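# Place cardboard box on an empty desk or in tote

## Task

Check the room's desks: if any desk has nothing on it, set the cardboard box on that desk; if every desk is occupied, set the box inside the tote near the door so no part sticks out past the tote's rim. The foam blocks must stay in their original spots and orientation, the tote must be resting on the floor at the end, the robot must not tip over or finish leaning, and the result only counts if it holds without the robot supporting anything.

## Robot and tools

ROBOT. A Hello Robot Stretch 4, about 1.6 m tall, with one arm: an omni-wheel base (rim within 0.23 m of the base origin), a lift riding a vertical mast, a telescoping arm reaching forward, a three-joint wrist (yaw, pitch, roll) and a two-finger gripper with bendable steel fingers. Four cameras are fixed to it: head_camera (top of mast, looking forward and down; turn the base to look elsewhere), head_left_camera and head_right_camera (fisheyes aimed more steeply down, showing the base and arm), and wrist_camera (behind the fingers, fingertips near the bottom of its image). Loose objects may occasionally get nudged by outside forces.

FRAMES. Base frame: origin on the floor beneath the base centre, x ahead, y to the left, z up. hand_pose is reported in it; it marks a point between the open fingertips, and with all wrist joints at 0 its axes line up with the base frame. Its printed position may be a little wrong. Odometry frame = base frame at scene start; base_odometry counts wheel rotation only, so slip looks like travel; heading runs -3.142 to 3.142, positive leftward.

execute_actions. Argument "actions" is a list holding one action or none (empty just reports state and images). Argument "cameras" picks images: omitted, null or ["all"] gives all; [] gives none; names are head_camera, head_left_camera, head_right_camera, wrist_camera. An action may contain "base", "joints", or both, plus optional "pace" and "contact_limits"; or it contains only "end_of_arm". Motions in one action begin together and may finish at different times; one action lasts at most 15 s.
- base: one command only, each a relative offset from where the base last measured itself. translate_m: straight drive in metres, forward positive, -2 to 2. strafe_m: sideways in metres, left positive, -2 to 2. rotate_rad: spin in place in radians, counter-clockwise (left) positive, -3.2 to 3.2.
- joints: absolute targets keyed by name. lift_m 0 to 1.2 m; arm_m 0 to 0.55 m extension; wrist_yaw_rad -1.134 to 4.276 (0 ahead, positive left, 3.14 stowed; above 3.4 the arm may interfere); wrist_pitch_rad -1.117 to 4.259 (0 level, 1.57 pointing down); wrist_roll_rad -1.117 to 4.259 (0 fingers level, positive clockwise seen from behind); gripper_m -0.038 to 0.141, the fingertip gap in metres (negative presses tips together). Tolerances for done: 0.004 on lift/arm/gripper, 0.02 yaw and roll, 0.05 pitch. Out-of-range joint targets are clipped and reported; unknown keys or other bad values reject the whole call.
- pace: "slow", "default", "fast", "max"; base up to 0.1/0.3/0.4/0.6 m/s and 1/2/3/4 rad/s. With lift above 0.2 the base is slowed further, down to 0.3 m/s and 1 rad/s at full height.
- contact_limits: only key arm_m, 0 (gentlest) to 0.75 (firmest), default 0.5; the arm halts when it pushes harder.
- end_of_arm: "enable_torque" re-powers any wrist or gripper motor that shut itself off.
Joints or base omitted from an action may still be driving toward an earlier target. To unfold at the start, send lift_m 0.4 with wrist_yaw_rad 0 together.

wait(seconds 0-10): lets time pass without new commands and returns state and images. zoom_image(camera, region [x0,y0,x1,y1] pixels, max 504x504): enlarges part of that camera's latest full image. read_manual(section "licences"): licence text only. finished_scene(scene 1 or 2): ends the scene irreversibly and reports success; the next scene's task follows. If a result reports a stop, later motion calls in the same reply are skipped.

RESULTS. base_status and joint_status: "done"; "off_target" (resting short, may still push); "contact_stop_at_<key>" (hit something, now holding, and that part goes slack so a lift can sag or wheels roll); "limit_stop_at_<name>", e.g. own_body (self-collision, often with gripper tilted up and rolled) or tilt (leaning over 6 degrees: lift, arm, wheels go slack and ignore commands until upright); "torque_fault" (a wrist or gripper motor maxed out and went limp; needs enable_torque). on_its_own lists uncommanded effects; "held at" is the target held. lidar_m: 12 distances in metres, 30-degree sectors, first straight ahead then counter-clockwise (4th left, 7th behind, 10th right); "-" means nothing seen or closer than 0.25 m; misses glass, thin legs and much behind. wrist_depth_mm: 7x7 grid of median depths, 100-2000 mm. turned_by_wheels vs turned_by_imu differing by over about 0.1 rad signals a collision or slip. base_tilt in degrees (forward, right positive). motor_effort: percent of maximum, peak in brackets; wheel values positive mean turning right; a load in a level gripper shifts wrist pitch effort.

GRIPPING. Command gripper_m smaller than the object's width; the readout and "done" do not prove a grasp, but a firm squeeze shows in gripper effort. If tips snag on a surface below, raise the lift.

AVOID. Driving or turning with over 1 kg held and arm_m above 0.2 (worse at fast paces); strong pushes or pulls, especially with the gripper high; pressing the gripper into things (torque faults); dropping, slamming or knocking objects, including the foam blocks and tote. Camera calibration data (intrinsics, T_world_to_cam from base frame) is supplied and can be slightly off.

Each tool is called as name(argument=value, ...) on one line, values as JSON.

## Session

execute_actions(actions=[])

Scene clock: 0.00 s.
base_odometry: x=+0.000 y=+0.000 heading=+0.000 (m, m, rad; odometry frame)
turned_by_wheels: +0.000 (rad since the last result)
turned_by_imu: +0.000 (rad since the last result)
base_tilt: forward=+0.0 right=-0.7 (deg)
lidar_m: 1.00 1.22 1.42 1.26 0.76 0.67 0.67 0.86 1.44 0.95 0.94 0.97
base_status: not commanded
joint_positions: lift_m=+0.265 arm_m=-0.002 wrist_yaw_rad=+3.185 wrist_pitch_rad=-0.016 wrist_roll_rad=-0.019 gripper_m=+0.057
joint_status: not commanded
motor_effort: lift_m=+21 arm_m=-1 wrist_yaw_rad=+2 wrist_pitch_rad=-6 wrist_roll_rad=+1 gripper_m=-6 wheel_0=+0 wheel_1=+0 wheel_2=+0 (%)
hand_pose: x=-0.1230 y=+0.0747 z=+0.4474 quat_wxyz=(-0.022, +0.008, -0.009, +1.000) (m; base frame)
wrist_depth_mm: - 136 136 820 741 683 640 / - - 137 820 750 683 647 / - 113 138 809 759 707 647 / - 139 188 842 778 707 661 / 197 1983 946 854 778 707 668 / 206 1499 217 831 750 707 661 / 200 976 946 - 768 699 668
pictures: head_camera, head_left_camera, head_right_camera, wrist_camera
camera_calibration (this result's frames):
wrist_camera: T_world_to_cam=[[-0.03636, 0.999141, -0.0198551, -0.067624], [0.020886, -0.0191042, -0.999599, 0.501279], [-0.99912, -0.0367601, -0.0201735, 0.120471], [0, 0, 0, 1]] pos_world=[0.107437, 0.081571, 0.502166]
Images, in order (width x height): head_camera 420x560, head_left_camera 420x672, head_right_camera 420x672, wrist_camera 616x392.

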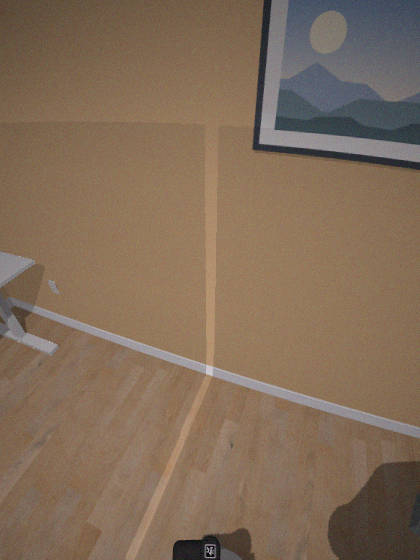

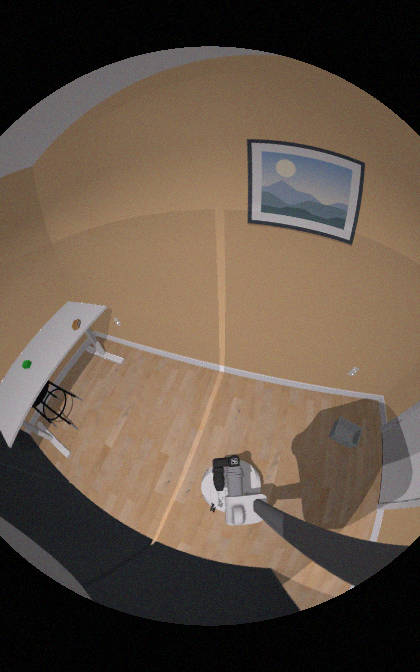

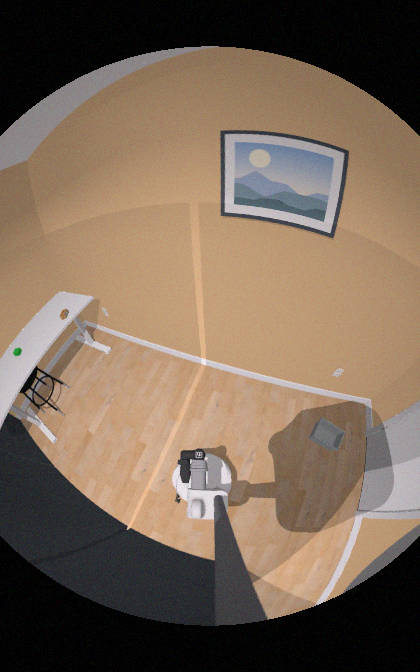

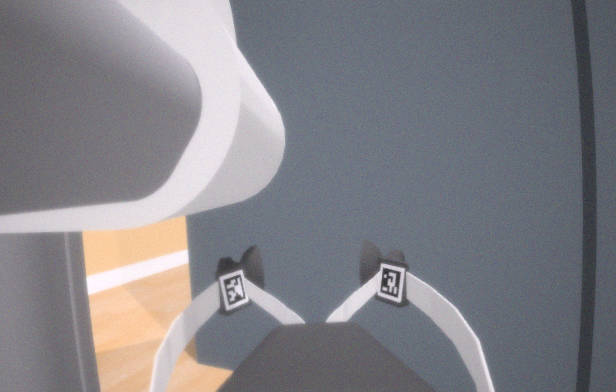

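execute_actions(actions=[{"base": {"rotate_rad": 1.21}, "pace": "fast", "joints": {"lift_m": 0.2}}], cameras=["head_camera", "head_left_camera"])

Scene clock: 9.70 s.
base_odometry: x=+0.000 y=+0.000 heading=+1.209 (m, m, rad; odometry frame)
turned_by_wheels: +1.209 (rad since the last result)
turned_by_imu: +1.225 (rad since the last result)
base_tilt: forward=+0.0 right=-0.8 (deg)
lidar_m: 1.39 1.02 0.69 0.67 0.71 1.57 1.46 0.93 1.06 0.98 1.03 1.41
base_status: done
joint_positions: lift_m=+0.200 arm_m=-0.002 wrist_yaw_rad=+3.185 wrist_pitch_rad=-0.016 wrist_roll_rad=-0.019 gripper_m=+0.057
joint_status: all done
motor_effort: lift_m=+19(17) arm_m=-1(1) wrist_yaw_rad=+2(2) wrist_pitch_rad=-6(7) wrist_roll_rad=+0(1) gripper_m=-4(4) wheel_0=-3(9) wheel_1=-2(9) wheel_2=-3(12) (%)
hand_pose: x=-0.1230 y=+0.0747 z=+0.3830 quat_wxyz=(-0.022, +0.008, -0.009, +1.000) (m; base frame)
wrist_depth_mm: - 136 136 1537 1576 1537 1576 / - - 136 1618 1618 1576 1576 / - 113 138 1576 1576 1576 1618 / - 139 189 1618 1576 1618 1576 / 196 1661 1708 1618 1576 1576 1576 / 205 1118 217 1138 991 1118 1060 / 200 866 917 - 866 798 798
pictures: head_camera, head_left_camera
Images, in order (width x height): head_camera 420x560, head_left_camera 420x672.

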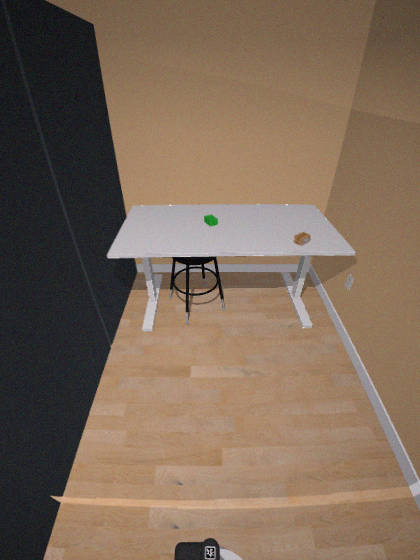

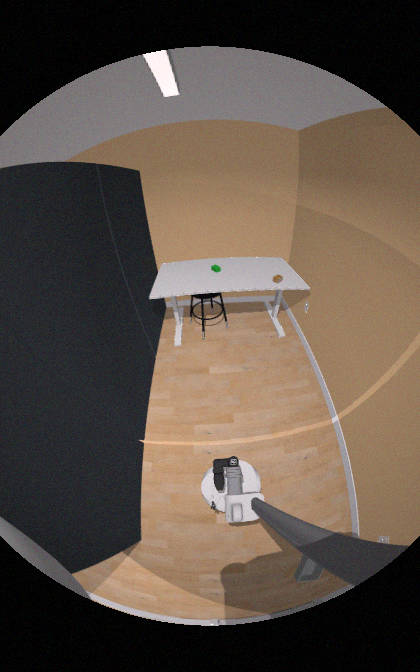

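execute_actions(actions=[{"base": {"translate_m": 0.85}, "pace": "fast", "joints": {"lift_m": 0.92, "wrist_yaw_rad": 0.0, "gripper_m": 0.141}}], cameras=[])

execute_actions(actions=[{"base": {"strafe_m": -0.42}, "pace": "fast", "joints": {"wrist_pitch_rad": 0.6}}], cameras=["head_camera", "wrist_camera"])

Scene clock: 22.60 s.
base_odometry: x=+0.300 y=+0.795 heading=+1.210 (m, m, rad; odometry frame)
turned_by_wheels: +0.000 (rad since the last result)
turned_by_imu: +0.001 (rad since the last result)
base_tilt: forward=+0.0 right=-0.7 (deg)
lidar_m: 0.58 0.59 0.76 0.70 0.70 1.00 2.30 1.45 1.04 0.96 0.89 0.63
base_status: done
joint_positions: lift_m=+0.920 arm_m=-0.002 wrist_yaw_rad=+0.000 wrist_pitch_rad=-0.016 wrist_roll_rad=-0.019 gripper_m=+0.141
joint_status: all done
motor_effort: lift_m=+24(29) arm_m=-1(1) wrist_yaw_rad=+1(2) wrist_pitch_rad=-6(5) wrist_roll_rad=+0(1) gripper_m=-2(4) wheel_0=+2(9) wheel_1=+2(9) wheel_2=-1(16) (%)
hand_pose: x=+0.4575 y=-0.0873 z=+1.1025 quat_wxyz=(+1.000, -0.009, -0.008, +0.000) (m; base frame)
wrist_depth_mm: 1118 1138 1138 1182 1160 1160 1160 / 1118 1118 1138 1138 1182 1182 1160 / 1138 1138 1138 1182 1182 1182 1182 / 1138 1160 1160 1160 1182 1160 1182 / 1160 1160 1182 1205 1182 1160 1205 / 1118 1138 1060 1042 1060 1008 1098 / 891 854 904 - 854 778 788
pictures: none
No camera images: the call's "cameras" was empty. Leave "cameras" out to get every camera's image.

Scene clock: 25.00 s.
base_odometry: x=+0.693 y=+0.647 heading=+1.210 (m, m, rad; odometry frame)
turned_by_wheels: +0.000 (rad since the last result)
turned_by_imu: -0.001 (rad since the last result)
base_tilt: forward=+0.0 right=-0.7 (deg)
lidar_m: 0.58 0.62 0.80 1.13 1.18 1.55 1.61 0.83 0.57 0.54 0.54 0.65
base_status: done
joint_positions: lift_m=+0.920 arm_m=-0.002 wrist_yaw_rad=+0.000 wrist_pitch_rad=+0.602 wrist_roll_rad=-0.019 gripper_m=+0.141
joint_status: all done
motor_effort: lift_m=+23(24) arm_m=-1(1) wrist_yaw_rad=+2(1) wrist_pitch_rad=-3(2) wrist_roll_rad=+0(0) gripper_m=+1(2) wheel_0=+1(13) wheel_1=+0(13) wheel_2=+0(1) (%)
hand_pose: x=+0.4069 y=-0.0874 z=+0.9347 quat_wxyz=(+0.955, -0.009, +0.296, +0.003) (m; base frame)
wrist_depth_mm: 1060 1042 1078 1078 1098 866 621 / 1078 1078 1042 1025 1025 878 640 / 798 809 788 778 759 798 647 / 654 640 634 585 615 609 640 / 539 530 554 559 554 549 654 / 1229 1255 1229 1229 1205 831 676 / 1118 1138 1138 - 1138 878 676
pictures: head_camera, wrist_camera
camera_calibration (this result's frames):
wrist_camera: T_world_to_cam=[[-0.0173559, -0.999779, -0.0119014, -0.0665611], [-0.595032, 0.019894, -0.803456, 1.04491], [0.803515, -0.00686295, -0.595245, 0.460433], [0, 0, 0, 1]] pos_world=[0.250635, -0.0841738, 1.11282]
Images, in order (width x height): head_camera 420x560, wrist_camera 616x392.

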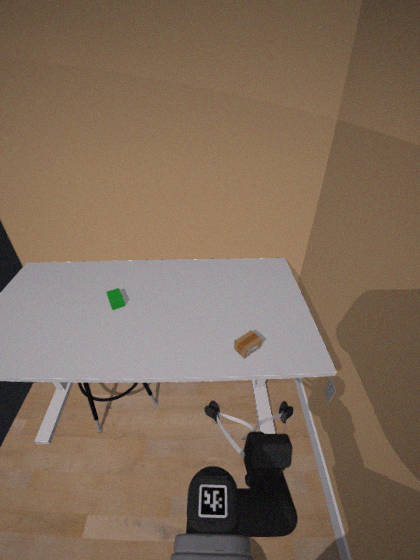

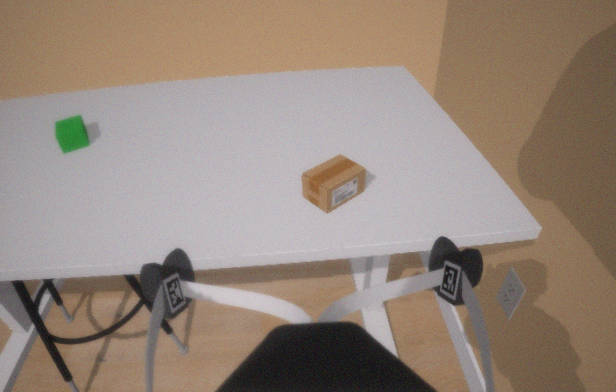

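zoom_image(camera="wrist_camera", region=[270, 130, 410, 230])

Region (270, 130, 410, 230) of wrist_camera's 616x392 image, scaled by 3.600; it fills the top 360 rows of this view, and the rest is white.

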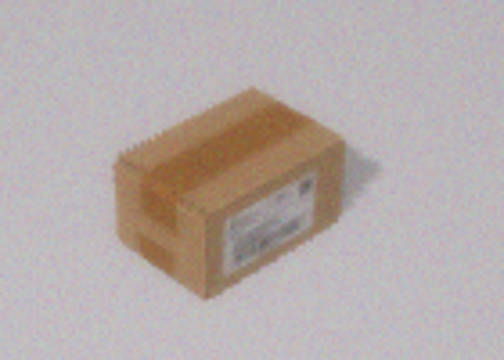

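execute_actions(actions=[{"base": {"strafe_m": -0.22}, "joints": {"wrist_yaw_rad": 0.7}}], cameras=[])

execute_actions(actions=[{"base": {"translate_m": 0.15}, "joints": {"arm_m": 0.2, "lift_m": 0.83}}], cameras=["head_camera", "wrist_camera"])

Scene clock: 53.53 s.
base_odometry: x=+0.899 y=+0.569 heading=+1.210 (m, m, rad; odometry frame)
turned_by_wheels: +0.000 (rad since the last result)
turned_by_imu: +0.000 (rad since the last result)
base_tilt: forward=+0.0 right=-0.7 (deg)
lidar_m: 0.58 0.63 0.83 1.34 1.38 1.87 1.62 0.51 0.34 0.30 0.35 0.45
base_status: done
joint_positions: lift_m=+0.920 arm_m=-0.002 wrist_yaw_rad=+0.700 wrist_pitch_rad=+0.602 wrist_roll_rad=-0.019 gripper_m=+0.141
joint_status: all done
motor_effort: lift_m=+23(23) arm_m=-1(1) wrist_yaw_rad=+2(7) wrist_pitch_rad=-4(6) wrist_roll_rad=-1(0) gripper_m=-2(3) wheel_0=+2(10) wheel_1=-2(10) wheel_2=+0(0) (%)
hand_pose: x=+0.4073 y=+0.0863 z=+0.9347 quat_wxyz=(+0.896, -0.110, +0.275, +0.330) (m; base frame)
wrist_depth_mm: 1118 1308 1464 1336 1118 976 891 / 1098 1118 1042 991 1008 976 904 / 1205 904 809 778 768 759 759 / 1308 1576 1118 627 609 580 603 / 1366 1499 1499 1397 530 492 504 / 1336 1205 1229 1229 1229 449 430 / 1138 1118 1160 - 1138 1078 1042
pictures: none
No camera images: the call's "cameras" was empty. Leave "cameras" out to get every camera's image.

Scene clock: 55.37 s.
base_odometry: x=+0.952 y=+0.709 heading=+1.210 (m, m, rad; odometry frame)
turned_by_wheels: +0.000 (rad since the last result)
turned_by_imu: +0.000 (rad since the last result)
base_tilt: forward=+0.0 right=-0.7 (deg)
lidar_m: 0.46 0.48 0.65 1.35 1.40 1.86 1.62 0.52 0.35 0.31 0.34 0.47
base_status: done
joint_positions: lift_m=+0.830 arm_m=+0.199 wrist_yaw_rad=+0.700 wrist_pitch_rad=+0.602 wrist_roll_rad=-0.019 gripper_m=+0.141
joint_status: all done
motor_effort: lift_m=+18(20) arm_m=+6(6) wrist_yaw_rad=+2(2) wrist_pitch_rad=-5(5) wrist_roll_rad=+0(0) gripper_m=-2(1) wheel_0=+2(8) wheel_1=+3(9) wheel_2=-3(13) (%)
hand_pose: x=+0.6081 y=+0.0863 z=+0.8452 quat_wxyz=(+0.896, -0.110, +0.275, +0.330) (m; base frame)
wrist_depth_mm: 1138 1229 1078 904 788 668 609 / 891 842 809 778 768 707 640 / 634 621 609 597 580 585 580 / 496 492 488 477 469 466 459 / 410 407 404 399 394 375 379 / 357 338 325 271 320 324 327 / 1025 301 301 - 304 291 294
pictures: head_camera, wrist_camera
camera_calibration (this result's frames):
wrist_camera: T_world_to_cam=[[0.630607, -0.776011, -0.0118979, -0.303799], [-0.468138, -0.368104, -0.803334, 1.04545], [0.619017, 0.512158, -0.595409, 0.314189], [0, 0, 0, 1]] pos_world=[0.486502, -0.0118331, 1.0233]
Images, in order (width x height): head_camera 420x560, wrist_camera 616x392.

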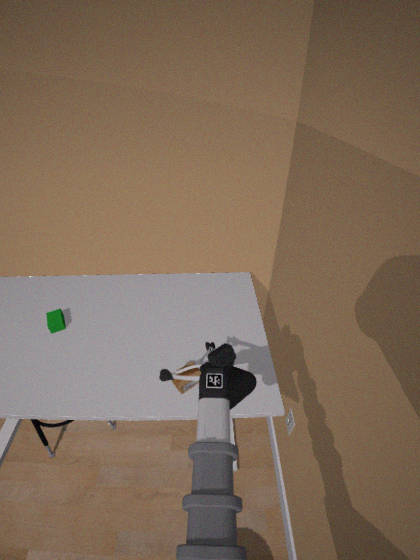

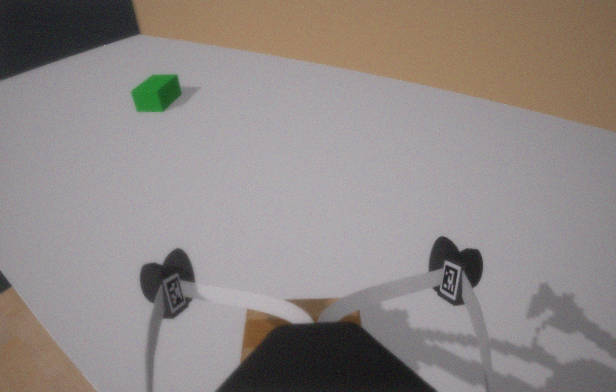

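execute_actions(actions=[{"joints": {"lift_m": 0.775}}], cameras=["wrist_camera"])

Scene clock: 64.63 s.
base_odometry: x=+0.952 y=+0.709 heading=+1.210 (m, m, rad; odometry frame)
turned_by_wheels: +0.000 (rad since the last result)
turned_by_imu: +0.001 (rad since the last result)
base_tilt: forward=+0.0 right=-0.8 (deg)
lidar_m: 0.45 0.48 0.62 1.34 1.40 1.90 1.64 0.53 0.35 0.32 0.33 0.45
base_status: not commanded
joint_positions: lift_m=+0.775 arm_m=+0.199 wrist_yaw_rad=+0.700 wrist_pitch_rad=+0.602 wrist_roll_rad=-0.019 gripper_m=+0.141
joint_status: all done
motor_effort: lift_m=+17(17) arm_m=+6(6) wrist_yaw_rad=+2(3) wrist_pitch_rad=-4(6) wrist_roll_rad=+0(1) gripper_m=-1(0) wheel_0=+2(2) wheel_1=+2(2) wheel_2=-3(3) (%)
hand_pose: x=+0.6081 y=+0.0863 z=+0.7902 quat_wxyz=(+0.896, -0.110, +0.275, +0.330) (m; base frame)
wrist_depth_mm: 1042 1042 960 878 788 676 603 / 732 668 654 640 627 621 615 / 521 504 496 484 477 466 466 / 407 402 394 392 384 377 377 / 334 332 329 260 322 306 312 / 283 274 216 214 259 263 266 / 960 245 246 - 246 237 -
pictures: wrist_camera
camera_calibration (this result's frames):
wrist_camera: T_world_to_cam=[[0.630607, -0.776011, -0.0118979, -0.304454], [-0.468138, -0.368104, -0.803334, 1.00127], [0.619017, 0.512158, -0.595409, 0.281444], [0, 0, 0, 1]] pos_world=[0.486504, -0.0118331, 0.968306]
Images, in order (width x height): wrist_camera 616x392.

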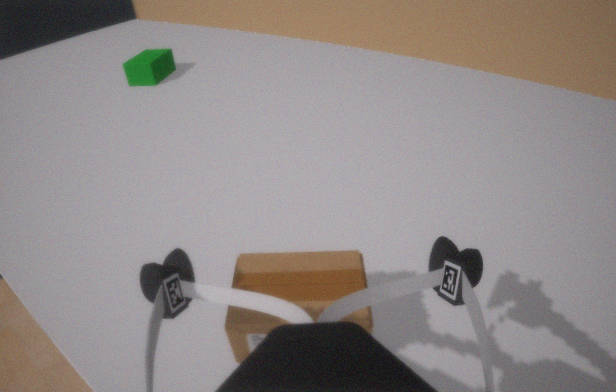

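execute_actions(actions=[{"joints": {"lift_m": 0.752}, "pace": "slow"}], cameras=[])

execute_actions(actions=[{"joints": {"gripper_m": 0.05}}], cameras=["wrist_camera"])

Scene clock: 71.90 s.
base_odometry: x=+0.952 y=+0.709 heading=+1.210 (m, m, rad; odometry frame)
turned_by_wheels: +0.000 (rad since the last result)
turned_by_imu: +0.001 (rad since the last result)
base_tilt: forward=+0.0 right=-0.8 (deg)
lidar_m: 0.46 0.47 0.63 1.32 1.38 1.89 1.63 0.52 0.35 0.32 0.34 0.48
base_status: not commanded
joint_positions: lift_m=+0.752 arm_m=+0.199 wrist_yaw_rad=+0.700 wrist_pitch_rad=+0.602 wrist_roll_rad=-0.019 gripper_m=+0.141
joint_status: all done
motor_effort: lift_m=+18(14) arm_m=+6(6) wrist_yaw_rad=+3(2) wrist_pitch_rad=-5(6) wrist_roll_rad=+0(0) gripper_m=+0(1) wheel_0=+2(2) wheel_1=+2(2) wheel_2=-3(3) (%)
hand_pose: x=+0.6081 y=+0.0863 z=+0.7672 quat_wxyz=(+0.896, -0.110, +0.275, +0.330) (m; base frame)
wrist_depth_mm: 976 946 878 831 759 668 603 / 661 621 591 580 569 564 564 / 469 455 442 436 430 427 421 / 368 362 355 351 347 342 338 / 300 300 281 229 283 277 282 / 256 248 208 200 234 238 242 / 235 222 224 - 224 213 -
pictures: none
No camera images: the call's "cameras" was empty. Leave "cameras" out to get every camera's image.

Scene clock: 73.83 s.
base_odometry: x=+0.952 y=+0.709 heading=+1.210 (m, m, rad; odometry frame)
turned_by_wheels: +0.000 (rad since the last result)
turned_by_imu: +0.000 (rad since the last result)
base_tilt: forward=+0.0 right=-0.8 (deg)
lidar_m: 0.47 0.47 0.64 1.35 1.41 1.89 1.62 0.49 0.34 0.32 0.34 0.46
base_status: not commanded
joint_positions: lift_m=+0.752 arm_m=+0.199 wrist_yaw_rad=+0.700 wrist_pitch_rad=+0.603 wrist_roll_rad=-0.019 gripper_m=+0.050
joint_status: all done
motor_effort: lift_m=+18(17) arm_m=+6(6) wrist_yaw_rad=+2(2) wrist_pitch_rad=-4(6) wrist_roll_rad=+0(1) gripper_m=-19(20) wheel_0=+2(2) wheel_1=+2(2) wheel_2=-3(3) (%)
hand_pose: x=+0.6080 y=+0.0863 z=+0.7670 quat_wxyz=(+0.896, -0.110, +0.276, +0.330) (m; base frame)
wrist_depth_mm: 946 946 878 820 759 676 603 / 654 621 591 580 569 559 569 / 469 455 442 436 427 427 421 / 366 364 355 351 347 342 340 / 303 298 289 218 217 286 281 / 256 255 191 192 196 233 241 / 931 222 222 - 221 215 -
pictures: wrist_camera
camera_calibration (this result's frames):
wrist_camera: T_world_to_cam=[[0.630639, -0.775986, -0.011886, -0.304751], [-0.468533, -0.368475, -0.802934, 0.982573], [0.618686, 0.51193, -0.595949, 0.26838], [0, 0, 0, 1]] pos_world=[0.486513, -0.011821, 0.945259]
Images, in order (width x height): wrist_camera 616x392.

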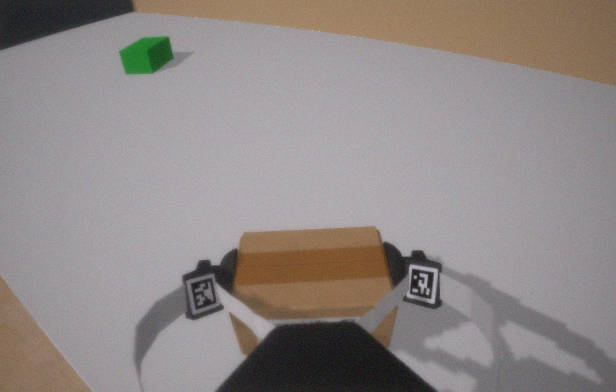

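execute_actions(actions=[{"joints": {"lift_m": 0.85}}], cameras=[])

execute_actions(actions=[{"joints": {"arm_m": 0.0}, "base": {"translate_m": -0.35}}], cameras=["wrist_camera"])

execute_actions(actions=[{"joints": {"wrist_yaw_rad": 0.0}, "base": {"strafe_m": 0.45}, "pace": "fast"}], cameras=["wrist_camera", "head_left_camera", "head_right_camera"])

Scene clock: 80.13 s.
base_odometry: x=+0.952 y=+0.709 heading=+1.210 (m, m, rad; odometry frame)
turned_by_wheels: +0.000 (rad since the last result)
turned_by_imu: +0.001 (rad since the last result)
base_tilt: forward=+0.0 right=-0.7 (deg)
lidar_m: 0.44 0.47 0.63 1.33 1.39 1.87 1.64 0.53 0.34 0.31 0.34 0.47
base_status: not commanded
joint_positions: lift_m=+0.850 arm_m=+0.199 wrist_yaw_rad=+0.700 wrist_pitch_rad=+0.603 wrist_roll_rad=-0.019 gripper_m=+0.050
joint_status: all done
motor_effort: lift_m=+25(28) arm_m=+6(6) wrist_yaw_rad=+3(2) wrist_pitch_rad=-9(7) wrist_roll_rad=+0(0) gripper_m=-19(19) wheel_0=+2(2) wheel_1=+2(2) wheel_2=-3(3) (%)
hand_pose: x=+0.6080 y=+0.0862 z=+0.8643 quat_wxyz=(+0.896, -0.110, +0.276, +0.330) (m; base frame)
wrist_depth_mm: 1138 1229 1098 904 778 668 609 / 931 891 854 820 798 723 647 / 683 654 647 634 621 615 603 / 535 521 512 504 500 496 484 / 436 433 421 217 216 415 407 / 379 370 191 192 195 336 347 / 1060 320 322 - 322 309 312
pictures: none
No camera images: the call's "cameras" was empty. Leave "cameras" out to get every camera's image.

Scene clock: 82.80 s.
base_odometry: x=+0.828 y=+0.382 heading=+1.210 (m, m, rad; odometry frame)
turned_by_wheels: +0.000 (rad since the last result)
turned_by_imu: +0.001 (rad since the last result)
base_tilt: forward=+0.0 right=-0.8 (deg)
lidar_m: 0.79 0.84 1.12 1.33 1.37 2.20 1.43 0.53 0.35 0.33 0.36 0.49
base_status: done
joint_positions: lift_m=+0.850 arm_m=+0.001 wrist_yaw_rad=+0.700 wrist_pitch_rad=+0.603 wrist_roll_rad=-0.019 gripper_m=+0.050
joint_status: all done
motor_effort: lift_m=+25(25) arm_m=-6(7) wrist_yaw_rad=+2(2) wrist_pitch_rad=-6(10) wrist_roll_rad=+1(0) gripper_m=-17(17) wheel_0=-2(7) wheel_1=-2(6) wheel_2=+2(4) (%)
hand_pose: x=+0.4100 y=+0.0862 z=+0.8643 quat_wxyz=(+0.896, -0.110, +0.276, +0.330) (m; base frame)
wrist_depth_mm: 1138 1255 1308 1182 1160 1098 1025 / 1182 1308 931 854 820 831 831 / 1229 1464 1618 1808 683 615 615 / 1255 1618 1618 1618 1576 1464 535 / 1336 1464 1366 217 217 1336 1229 / 1255 1229 191 192 195 1060 1160 / 1060 1025 1042 - 1060 1008 1025
pictures: wrist_camera
camera_calibration (this result's frames):
wrist_camera: T_world_to_cam=[[0.630678, -0.775954, -0.011879, -0.178799], [-0.468759, -0.368708, -0.802695, 0.967848], [0.618474, 0.51181, -0.596272, 0.449238], [0, 0, 0, 1]] pos_world=[0.28861, -0.0118108, 1.04263]
Images, in order (width x height): wrist_camera 616x392.

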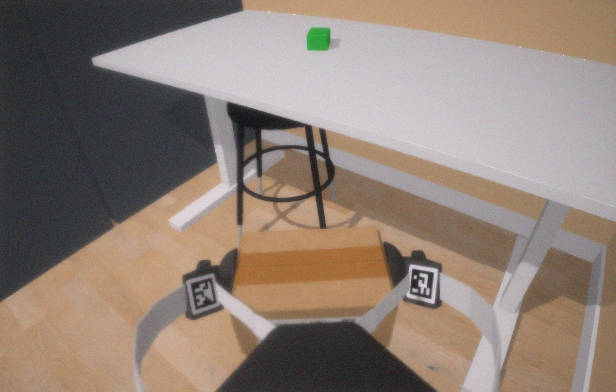

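Scene clock: 85.23 s.
base_odometry: x=+0.407 y=+0.541 heading=+1.210 (m, m, rad; odometry frame)
turned_by_wheels: +0.000 (rad since the last result)
turned_by_imu: +0.001 (rad since the last result)
base_tilt: forward=-0.1 right=-0.7 (deg)
lidar_m: 0.76 0.79 0.93 0.88 0.92 1.25 1.48 1.16 0.85 0.78 0.80 0.83
base_status: done
joint_positions: lift_m=+0.850 arm_m=+0.001 wrist_yaw_rad=+0.000 wrist_pitch_rad=+0.603 wrist_roll_rad=-0.019 gripper_m=+0.050
joint_status: all done
motor_effort: lift_m=+24(24) arm_m=-6(6) wrist_yaw_rad=+2(5) wrist_pitch_rad=-9(8) wrist_roll_rad=+1(0) gripper_m=-17(19) wheel_0=+1(13) wheel_1=+1(14) wheel_2=+0(3) (%)
hand_pose: x=+0.4096 y=-0.0874 z=+0.8644 quat_wxyz=(+0.955, -0.009, +0.297, +0.003) (m; base frame)
wrist_depth_mm: 1255 1182 1182 1205 1182 1138 904 / 931 891 854 842 831 831 854 / 683 654 676 668 691 691 904 / 1118 1255 1618 1661 1618 1281 991 / 1308 1336 1098 218 217 1255 991 / 1205 1182 193 192 196 1098 991 / 1060 1042 1025 - 1078 1042 991
pictures: head_left_camera, head_right_camera, wrist_camera
camera_calibration (this result's frames):
wrist_camera: T_world_to_cam=[[-0.0174073, -0.999778, -0.0118777, -0.0673598], [-0.596058, 0.0199143, -0.802695, 0.989755], [0.802753, -0.00689295, -0.596272, 0.417587], [0, 0, 0, 1]] pos_world=[0.25356, -0.0841768, 1.04267]
Images, in order (width x height): head_left_camera 420x672, head_right_camera 420x672, wrist_camera 616x392.

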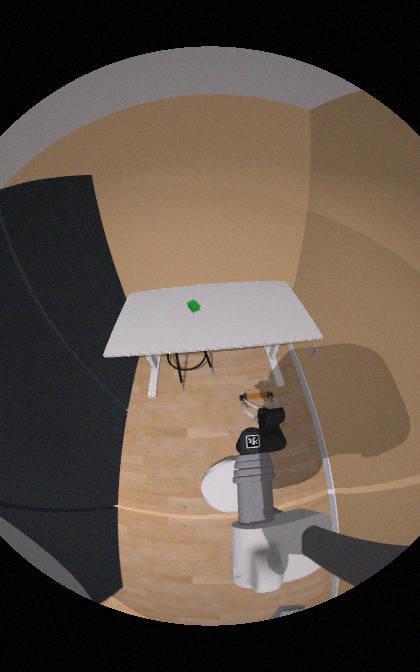

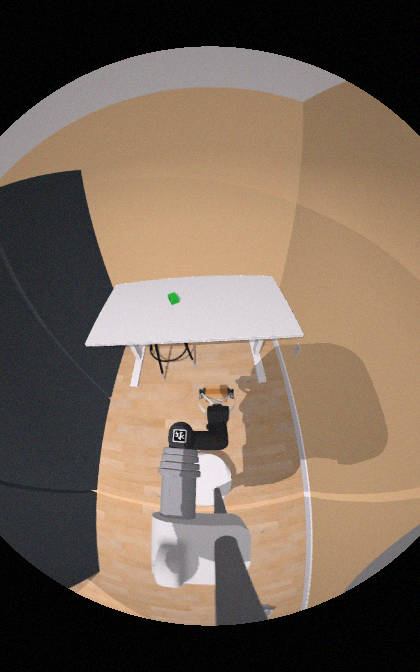

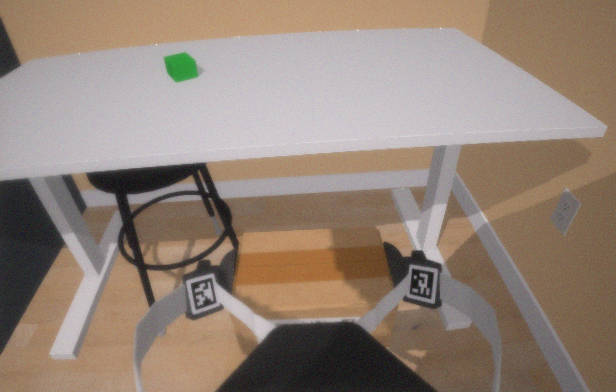

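execute_actions(actions=[{"base": {"rotate_rad": -0.15}}], cameras=[])

execute_actions(actions=[{"base": {"translate_m": -1.66}, "pace": "fast"}], cameras=["head_left_camera", "head_right_camera"])

Scene clock: 98.97 s.
base_odometry: x=+0.407 y=+0.541 heading=+1.061 (m, m, rad; odometry frame)
turned_by_wheels: -0.149 (rad since the last result)
turned_by_imu: -0.150 (rad since the last result)
base_tilt: forward=+0.0 right=-0.8 (deg)
lidar_m: 0.77 0.76 0.95 0.88 0.90 1.10 2.10 1.43 0.86 0.79 0.79 0.89
base_status: done
joint_positions: lift_m=+0.850 arm_m=+0.001 wrist_yaw_rad=+0.000 wrist_pitch_rad=+0.603 wrist_roll_rad=-0.019 gripper_m=+0.050
joint_status: not commanded
motor_effort: lift_m=+24(24) arm_m=-6(6) wrist_yaw_rad=+2(2) wrist_pitch_rad=-7(9) wrist_roll_rad=-1(0) gripper_m=-20(17) wheel_0=+5(8) wheel_1=+4(6) wheel_2=+3(9) (%)
hand_pose: x=+0.4096 y=-0.0874 z=+0.8644 quat_wxyz=(+0.955, -0.009, +0.297, +0.003) (m; base frame)
wrist_depth_mm: 1160 1182 1205 1229 1205 960 741 / 946 854 866 842 842 842 768 / 683 654 683 699 1229 1008 768 / 809 1281 1618 1661 1464 1078 820 / 1366 1430 1366 218 217 1160 854 / 1182 1182 192 192 195 976 854 / 1078 1060 1060 - 1042 1008 866
pictures: none
No camera images: the call's "cameras" was empty. Leave "cameras" out to get every camera's image.

Scene clock: 104.60 s.
base_odometry: x=-0.404 y=-0.907 heading=+1.060 (m, m, rad; odometry frame)
turned_by_wheels: +0.000 (rad since the last result)
turned_by_imu: +0.003 (rad since the last result)
base_tilt: forward=+0.0 right=-0.7 (deg)
lidar_m: 2.40 1.08 0.74 1.01 0.93 0.57 0.45 0.44 0.60 0.54 0.57 1.30
base_status: done
joint_positions: lift_m=+0.850 arm_m=+0.001 wrist_yaw_rad=+0.000 wrist_pitch_rad=+0.603 wrist_roll_rad=-0.019 gripper_m=+0.050
joint_status: not commanded
motor_effort: lift_m=+24(24) arm_m=-6(6) wrist_yaw_rad=+2(2) wrist_pitch_rad=-5(9) wrist_roll_rad=+0(0) gripper_m=-20(18) wheel_0=-3(9) wheel_1=-2(8) wheel_2=+2(11) (%)
hand_pose: x=+0.4096 y=-0.0874 z=+0.8644 quat_wxyz=(+0.955, -0.009, +0.297, +0.003) (m; base frame)
wrist_depth_mm: 1430 - - - - 1366 1060 / 1397 - - - - 1464 1060 / 1336 - - - - 1537 1138 / 1255 1708 1661 1618 1661 1464 1160 / 1255 1430 1366 217 218 1336 1182 / 1138 1229 193 193 195 1098 1098 / 1078 1042 1060 - 1060 1042 1008
pictures: head_left_camera, head_right_camera
Images, in order (width x height): head_left_camera 420x672, head_right_camera 420x672.

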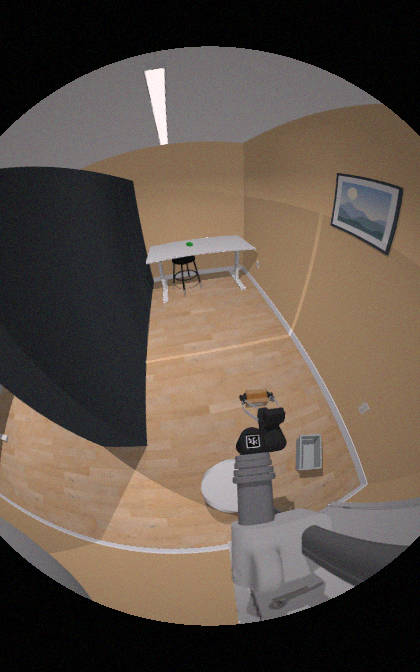

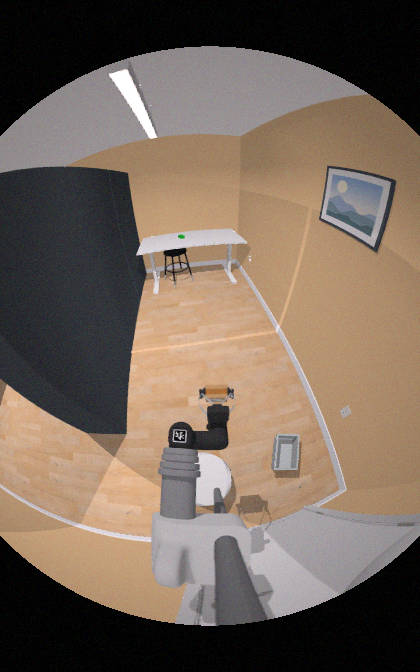

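execute_actions(actions=[{"base": {"rotate_rad": 1.71}}], cameras=["head_camera", "head_left_camera"])

Scene clock: 109.93 s.
base_odometry: x=-0.404 y=-0.908 heading=+2.769 (m, m, rad; odometry frame)
turned_by_wheels: +1.709 (rad since the last result)
turned_by_imu: +1.731 (rad since the last result)
base_tilt: forward=-0.1 right=-0.7 (deg)
lidar_m: 2.47 0.75 0.52 0.44 0.49 0.71 0.57 1.13 1.46 2.42 0.93 0.73
base_status: done
joint_positions: lift_m=+0.850 arm_m=+0.001 wrist_yaw_rad=+0.000 wrist_pitch_rad=+0.603 wrist_roll_rad=-0.019 gripper_m=+0.050
joint_status: not commanded
motor_effort: lift_m=+24(24) arm_m=-6(6) wrist_yaw_rad=+2(2) wrist_pitch_rad=-8(7) wrist_roll_rad=+0(0) gripper_m=-18(21) wheel_0=-3(10) wheel_1=-4(7) wheel_2=-4(12) (%)
hand_pose: x=+0.4096 y=-0.0874 z=+0.8644 quat_wxyz=(+0.955, -0.009, +0.297, +0.003) (m; base frame)
wrist_depth_mm: 931 1397 - - - 580 433 / 931 1397 - - - 603 439 / 904 1366 - - 1983 621 455 / 904 1366 1618 1661 1618 634 500 / 878 1281 1366 218 216 647 580 / 854 1098 191 192 196 634 691 / 854 1042 1042 - 1060 798 820
pictures: head_camera, head_left_camera
Images, in order (width x height): head_camera 420x560, head_left_camera 420x672.

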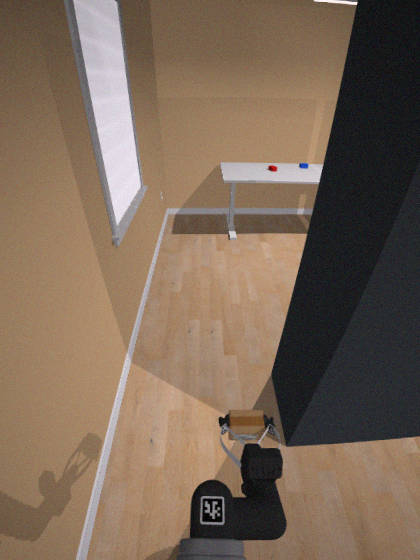

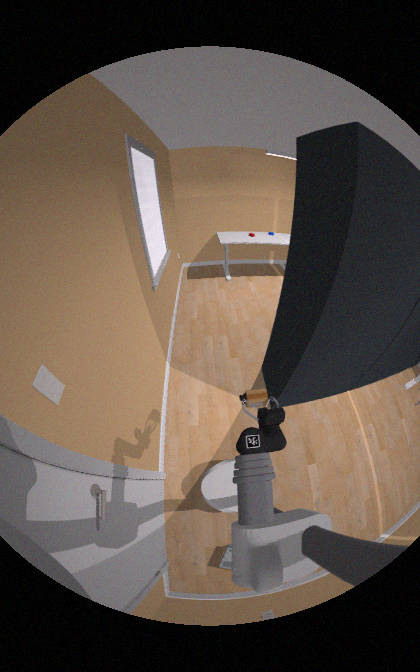

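execute_actions(actions=[{"base": {"translate_m": 1.3}, "pace": "fast"}], cameras=["head_camera", "head_right_camera"])

Scene clock: 120.90 s.
base_odometry: x=-1.615 y=-0.435 heading=+2.769 (m, m, rad; odometry frame)
turned_by_wheels: +0.000 (rad since the last result)
turned_by_imu: -0.001 (rad since the last result)
base_tilt: forward=+0.0 right=-0.8 (deg)
lidar_m: 1.52 0.82 0.57 0.54 0.56 0.79 1.91 0.55 0.41 0.69 2.44 1.60
base_status: done
joint_positions: lift_m=+0.850 arm_m=+0.001 wrist_yaw_rad=+0.000 wrist_pitch_rad=+0.603 wrist_roll_rad=-0.019 gripper_m=+0.050
joint_status: not commanded
motor_effort: lift_m=+24(24) arm_m=-6(6) wrist_yaw_rad=+2(2) wrist_pitch_rad=-9(9) wrist_roll_rad=+0(0) gripper_m=-20(21) wheel_0=+1(9) wheel_1=+2(10) wheel_2=-2(14) (%)
hand_pose: x=+0.4096 y=-0.0874 z=+0.8644 quat_wxyz=(+0.955, -0.009, +0.297, +0.003) (m; base frame)
wrist_depth_mm: 991 1576 1863 1756 - - - / 1008 1499 - - - - - / 976 1576 - - - - 1921 / 991 1464 1661 1661 1661 1661 1618 / 976 1308 1366 217 216 1336 1336 / 946 1160 192 192 195 1098 1160 / 917 1042 1042 - 1025 1025 1008
pictures: head_camera, head_right_camera
Images, in order (width x height): head_camera 420x560, head_right_camera 420x672.

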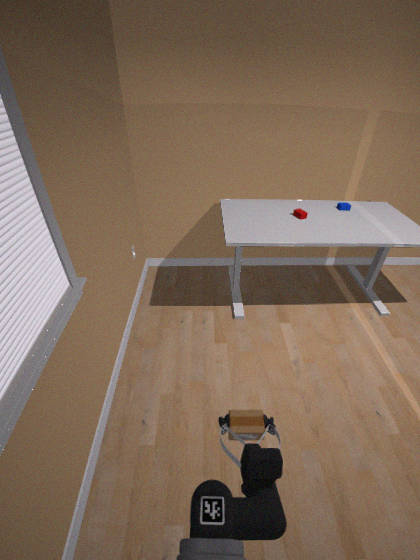

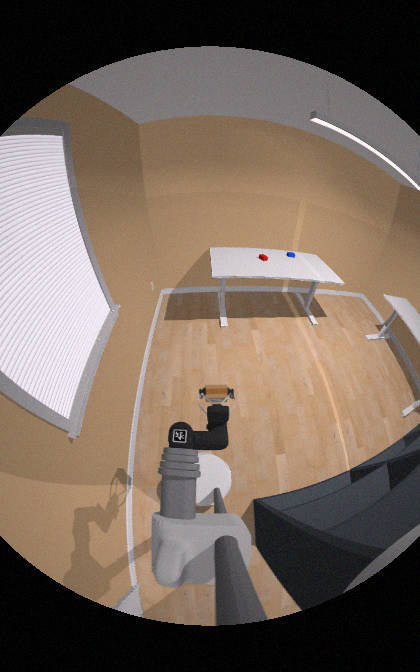

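execute_actions(actions=[{"base": {"rotate_rad": -0.95}}], cameras=["head_camera", "head_right_camera"])

Scene clock: 129.43 s.
base_odometry: x=-1.615 y=-0.435 heading=+1.820 (m, m, rad; odometry frame)
turned_by_wheels: -0.949 (rad since the last result)
turned_by_imu: -0.959 (rad since the last result)
base_tilt: forward=-0.1 right=-0.7 (deg)
lidar_m: 2.10 1.55 1.54 0.74 0.55 0.54 0.59 0.88 1.96 0.48 0.39 1.05
base_status: done
joint_positions: lift_m=+0.850 arm_m=+0.001 wrist_yaw_rad=+0.000 wrist_pitch_rad=+0.603 wrist_roll_rad=-0.019 gripper_m=+0.050
joint_status: not commanded
motor_effort: lift_m=+24(24) arm_m=-6(6) wrist_yaw_rad=+2(2) wrist_pitch_rad=-10(8) wrist_roll_rad=+0(0) gripper_m=-20(20) wheel_0=+4(8) wheel_1=+4(10) wheel_2=+4(10) (%)
hand_pose: x=+0.4095 y=-0.0874 z=+0.8644 quat_wxyz=(+0.955, -0.009, +0.297, +0.003) (m; base frame)
wrist_depth_mm: 1366 1863 - - - - - / 1921 - - - - - - / - - - - - - 1863 / 1708 1708 1661 1708 1618 1661 1537 / 1397 1430 1366 217 217 1336 1308 / 1205 1229 191 191 195 1138 1078 / 1060 1078 1060 - 1060 1008 946
pictures: head_camera, head_right_camera
Images, in order (width x height): head_camera 420x560, head_right_camera 420x672.

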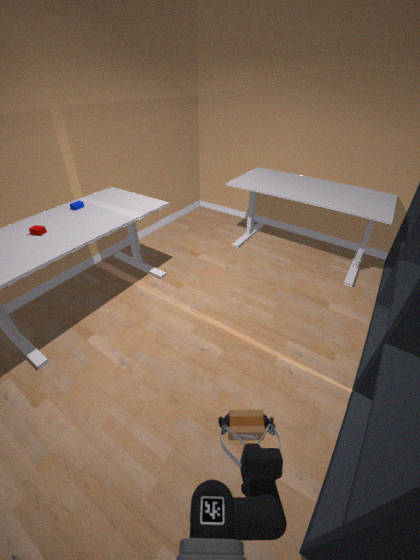

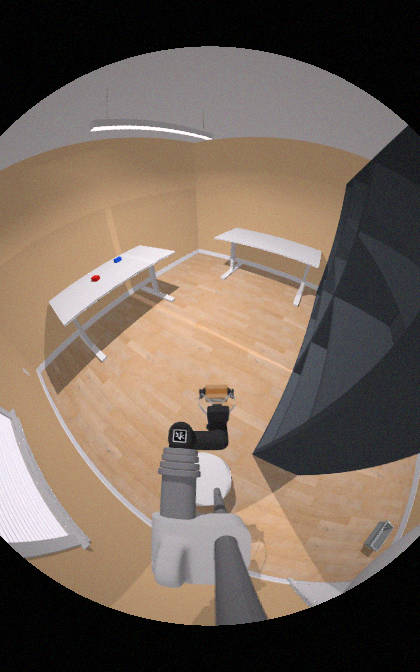

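zoom_image(camera="head_camera", region=[210, 150, 420, 290])

Region (210, 150, 420, 290) of head_camera's 420x560 image, scaled by 2.400, with more detail than that image has.

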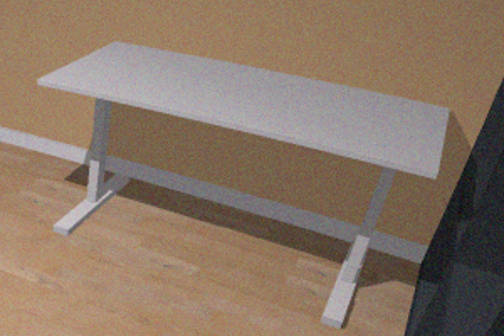

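execute_actions(actions=[{"base": {"translate_m": 0.96}, "pace": "fast"}], cameras=[])

execute_actions(actions=[{"base": {"rotate_rad": -0.615}}], cameras=["head_camera"])

Scene clock: 161.87 s.
base_odometry: x=-1.852 y=+0.495 heading=+1.821 (m, m, rad; odometry frame)
turned_by_wheels: +0.000 (rad since the last result)
turned_by_imu: +0.000 (rad since the last result)
base_tilt: forward=+0.0 right=-0.7 (deg)
lidar_m: 1.63 1.03 0.99 1.05 1.37 1.31 1.47 0.74 0.69 0.77 1.11 1.55
base_status: done
joint_positions: lift_m=+0.850 arm_m=+0.001 wrist_yaw_rad=+0.000 wrist_pitch_rad=+0.603 wrist_roll_rad=-0.019 gripper_m=+0.050
joint_status: not commanded
motor_effort: lift_m=+24(24) arm_m=-6(6) wrist_yaw_rad=+3(2) wrist_pitch_rad=-9(9) wrist_roll_rad=+0(0) gripper_m=-19(20) wheel_0=+4(7) wheel_1=+2(10) wheel_2=-2(17) (%)
hand_pose: x=+0.4095 y=-0.0874 z=+0.8644 quat_wxyz=(+0.955, -0.009, +0.297, +0.003) (m; base frame)
wrist_depth_mm: 1464 1756 - - 1336 1255 1138 / 960 1863 - - - 1921 1708 / 1499 1921 - - 1921 1983 1863 / 1576 1618 1708 1708 1661 1576 1576 / 1430 1397 1366 219 217 1366 1308 / 1229 1205 191 192 196 1118 1138 / 1060 1008 1060 - 1060 1042 1025
pictures: none
No camera images: the call's "cameras" was empty. Leave "cameras" out to get every camera's image.

Scene clock: 163.27 s.
base_odometry: x=-1.852 y=+0.495 heading=+1.207 (m, m, rad; odometry frame)
turned_by_wheels: -0.614 (rad since the last result)
turned_by_imu: -0.621 (rad since the last result)
base_tilt: forward=+0.0 right=-0.8 (deg)
lidar_m: 1.54 1.62 1.07 1.01 1.06 1.41 1.33 1.41 0.74 0.70 0.74 0.98
base_status: done
joint_positions: lift_m=+0.850 arm_m=+0.001 wrist_yaw_rad=+0.000 wrist_pitch_rad=+0.603 wrist_roll_rad=-0.019 gripper_m=+0.050
joint_status: not commanded
motor_effort: lift_m=+24(24) arm_m=-6(6) wrist_yaw_rad=+2(2) wrist_pitch_rad=-9(8) wrist_roll_rad=+0(0) gripper_m=-20(19) wheel_0=+4(8) wheel_1=+4(10) wheel_2=+4(12) (%)
hand_pose: x=+0.4095 y=-0.0874 z=+0.8644 quat_wxyz=(+0.955, -0.009, +0.297, +0.003) (m; base frame)
wrist_depth_mm: 1366 1430 1397 1397 1661 1138 1078 / - - - - - 1229 1160 / - - - - 1921 1336 976 / 1708 1661 1708 1661 1708 1430 1397 / 1430 1430 1366 220 217 1255 1229 / 1229 1182 192 192 195 1098 1060 / 1060 1060 1042 - 1060 1042 946
pictures: head_camera
Images, in order (width x height): head_camera 420x560.

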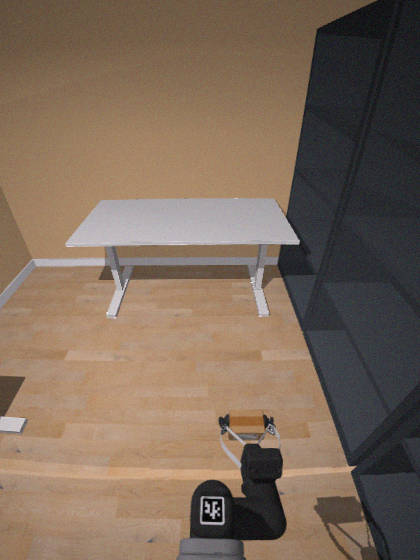

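execute_actions(actions=[{"base": {"translate_m": 1.05}, "pace": "fast", "joints": {"lift_m": 0.9}}], cameras=["head_camera", "wrist_camera"])

Scene clock: 178.63 s.
base_odometry: x=-1.478 y=+1.476 heading=+1.207 (m, m, rad; odometry frame)
turned_by_wheels: +0.000 (rad since the last result)
turned_by_imu: +0.000 (rad since the last result)
base_tilt: forward=+0.0 right=-0.7 (deg)
lidar_m: 0.51 0.49 0.71 1.08 1.08 1.47 2.42 1.01 0.70 0.67 0.68 0.54
base_status: done
joint_positions: lift_m=+0.900 arm_m=+0.001 wrist_yaw_rad=+0.000 wrist_pitch_rad=+0.603 wrist_roll_rad=-0.019 gripper_m=+0.050
joint_status: all done
motor_effort: lift_m=+24(23) arm_m=-6(6) wrist_yaw_rad=+2(2) wrist_pitch_rad=-9(6) wrist_roll_rad=-1(0) gripper_m=-20(18) wheel_0=+1(7) wheel_1=+2(9) wheel_2=+0(11) (%)
hand_pose: x=+0.4095 y=-0.0874 z=+0.9143 quat_wxyz=(+0.955, -0.009, +0.297, +0.003) (m; base frame)
wrist_depth_mm: 976 976 991 991 1025 1025 1008 / 976 1008 1008 960 946 1060 1060 / 788 768 741 732 723 715 1060 / 621 609 603 591 580 574 564 / 504 508 484 219 216 480 484 / 455 445 191 193 195 1098 1138 / 1118 1098 1098 - 1078 1042 991
pictures: head_camera, wrist_camera
camera_calibration (this result's frames):
wrist_camera: T_world_to_cam=[[-0.0175755, -0.999775, -0.0118768, -0.0667386], [-0.5961, 0.0200143, -0.802661, 1.02983], [0.802718, -0.00702743, -0.596317, 0.447466], [0, 0, 0, 1]] pos_world=[0.253522, -0.0841904, 1.09265]
Images, in order (width x height): head_camera 420x560, wrist_camera 616x392.

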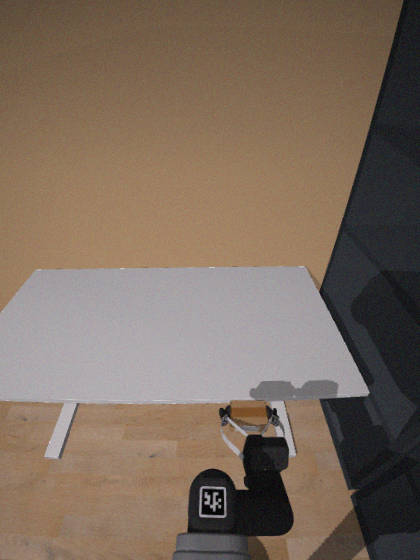

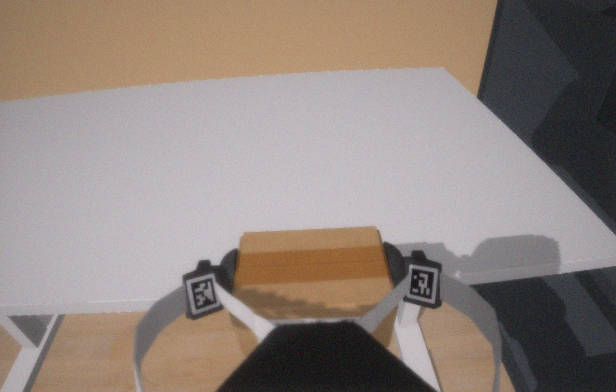

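execute_actions(actions=[{"joints": {"arm_m": 0.33}}], cameras=[])

execute_actions(actions=[{"joints": {"lift_m": 0.775}}], cameras=["wrist_camera"])

Scene clock: 184.73 s.
base_odometry: x=-1.478 y=+1.476 heading=+1.207 (m, m, rad; odometry frame)
turned_by_wheels: +0.000 (rad since the last result)
turned_by_imu: +0.001 (rad since the last result)
base_tilt: forward=+0.0 right=-0.8 (deg)
lidar_m: 0.52 0.51 0.72 1.08 1.10 1.46 2.40 1.01 0.70 0.66 0.69 0.54
base_status: not commanded
joint_positions: lift_m=+0.900 arm_m=+0.329 wrist_yaw_rad=+0.000 wrist_pitch_rad=+0.603 wrist_roll_rad=-0.019 gripper_m=+0.050
joint_status: all done
motor_effort: lift_m=+24(24) arm_m=+6(7) wrist_yaw_rad=+2(2) wrist_pitch_rad=-8(9) wrist_roll_rad=+1(0) gripper_m=-19(21) wheel_0=+1(1) wheel_1=+2(2) wheel_2=+0(0) (%)
hand_pose: x=+0.7375 y=-0.0874 z=+0.9144 quat_wxyz=(+0.955, -0.009, +0.297, +0.003) (m; base frame)
wrist_depth_mm: 676 668 691 715 715 715 715 / 723 732 759 768 778 788 759 / 759 768 741 732 715 715 820 / 615 603 591 585 585 574 564 / 504 496 488 218 217 477 469 / 430 427 191 193 196 389 404 / 379 370 368 - 373 359 364
pictures: none
No camera images: the call's "cameras" was empty. Leave "cameras" out to get every camera's image.

Scene clock: 186.30 s.
base_odometry: x=-1.478 y=+1.476 heading=+1.207 (m, m, rad; odometry frame)
turned_by_wheels: +0.000 (rad since the last result)
turned_by_imu: +0.000 (rad since the last result)
base_tilt: forward=-0.1 right=-0.8 (deg)
lidar_m: 0.51 0.53 0.69 1.06 1.08 1.45 2.40 1.05 0.71 0.66 0.69 0.53
base_status: not commanded
joint_positions: lift_m=+0.775 arm_m=+0.329 wrist_yaw_rad=+0.000 wrist_pitch_rad=+0.603 wrist_roll_rad=-0.019 gripper_m=+0.050
joint_status: all done
motor_effort: lift_m=+18(21) arm_m=+6(6) wrist_yaw_rad=+2(2) wrist_pitch_rad=-8(7) wrist_roll_rad=+0(0) gripper_m=-18(20) wheel_0=+1(1) wheel_1=+2(2) wheel_2=+0(0) (%)
hand_pose: x=+0.7375 y=-0.0874 z=+0.7899 quat_wxyz=(+0.955, -0.009, +0.297, +0.003) (m; base frame)
wrist_depth_mm: 668 676 683 699 715 723 715 / 691 683 654 634 621 621 732 / 512 504 488 480 477 466 469 / 402 394 394 389 379 377 375 / 332 332 320 218 217 315 312 / 279 282 191 192 195 257 267 / 248 244 245 - 246 237 -
pictures: wrist_camera
camera_calibration (this result's frames):
wrist_camera: T_world_to_cam=[[-0.0174386, -0.999777, -0.0118806, -0.0625184], [-0.595927, 0.0199342, -0.802791, 1.12543], [0.802849, -0.00691956, -0.596142, 0.109784], [0, 0, 0, 1]] pos_world=[0.581446, -0.0841795, 0.968192]
Images, in order (width x height): wrist_camera 616x392.

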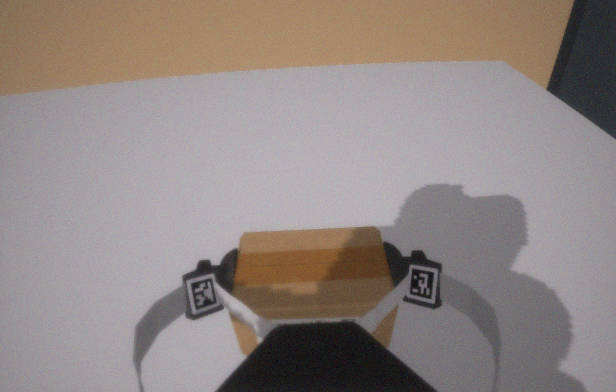

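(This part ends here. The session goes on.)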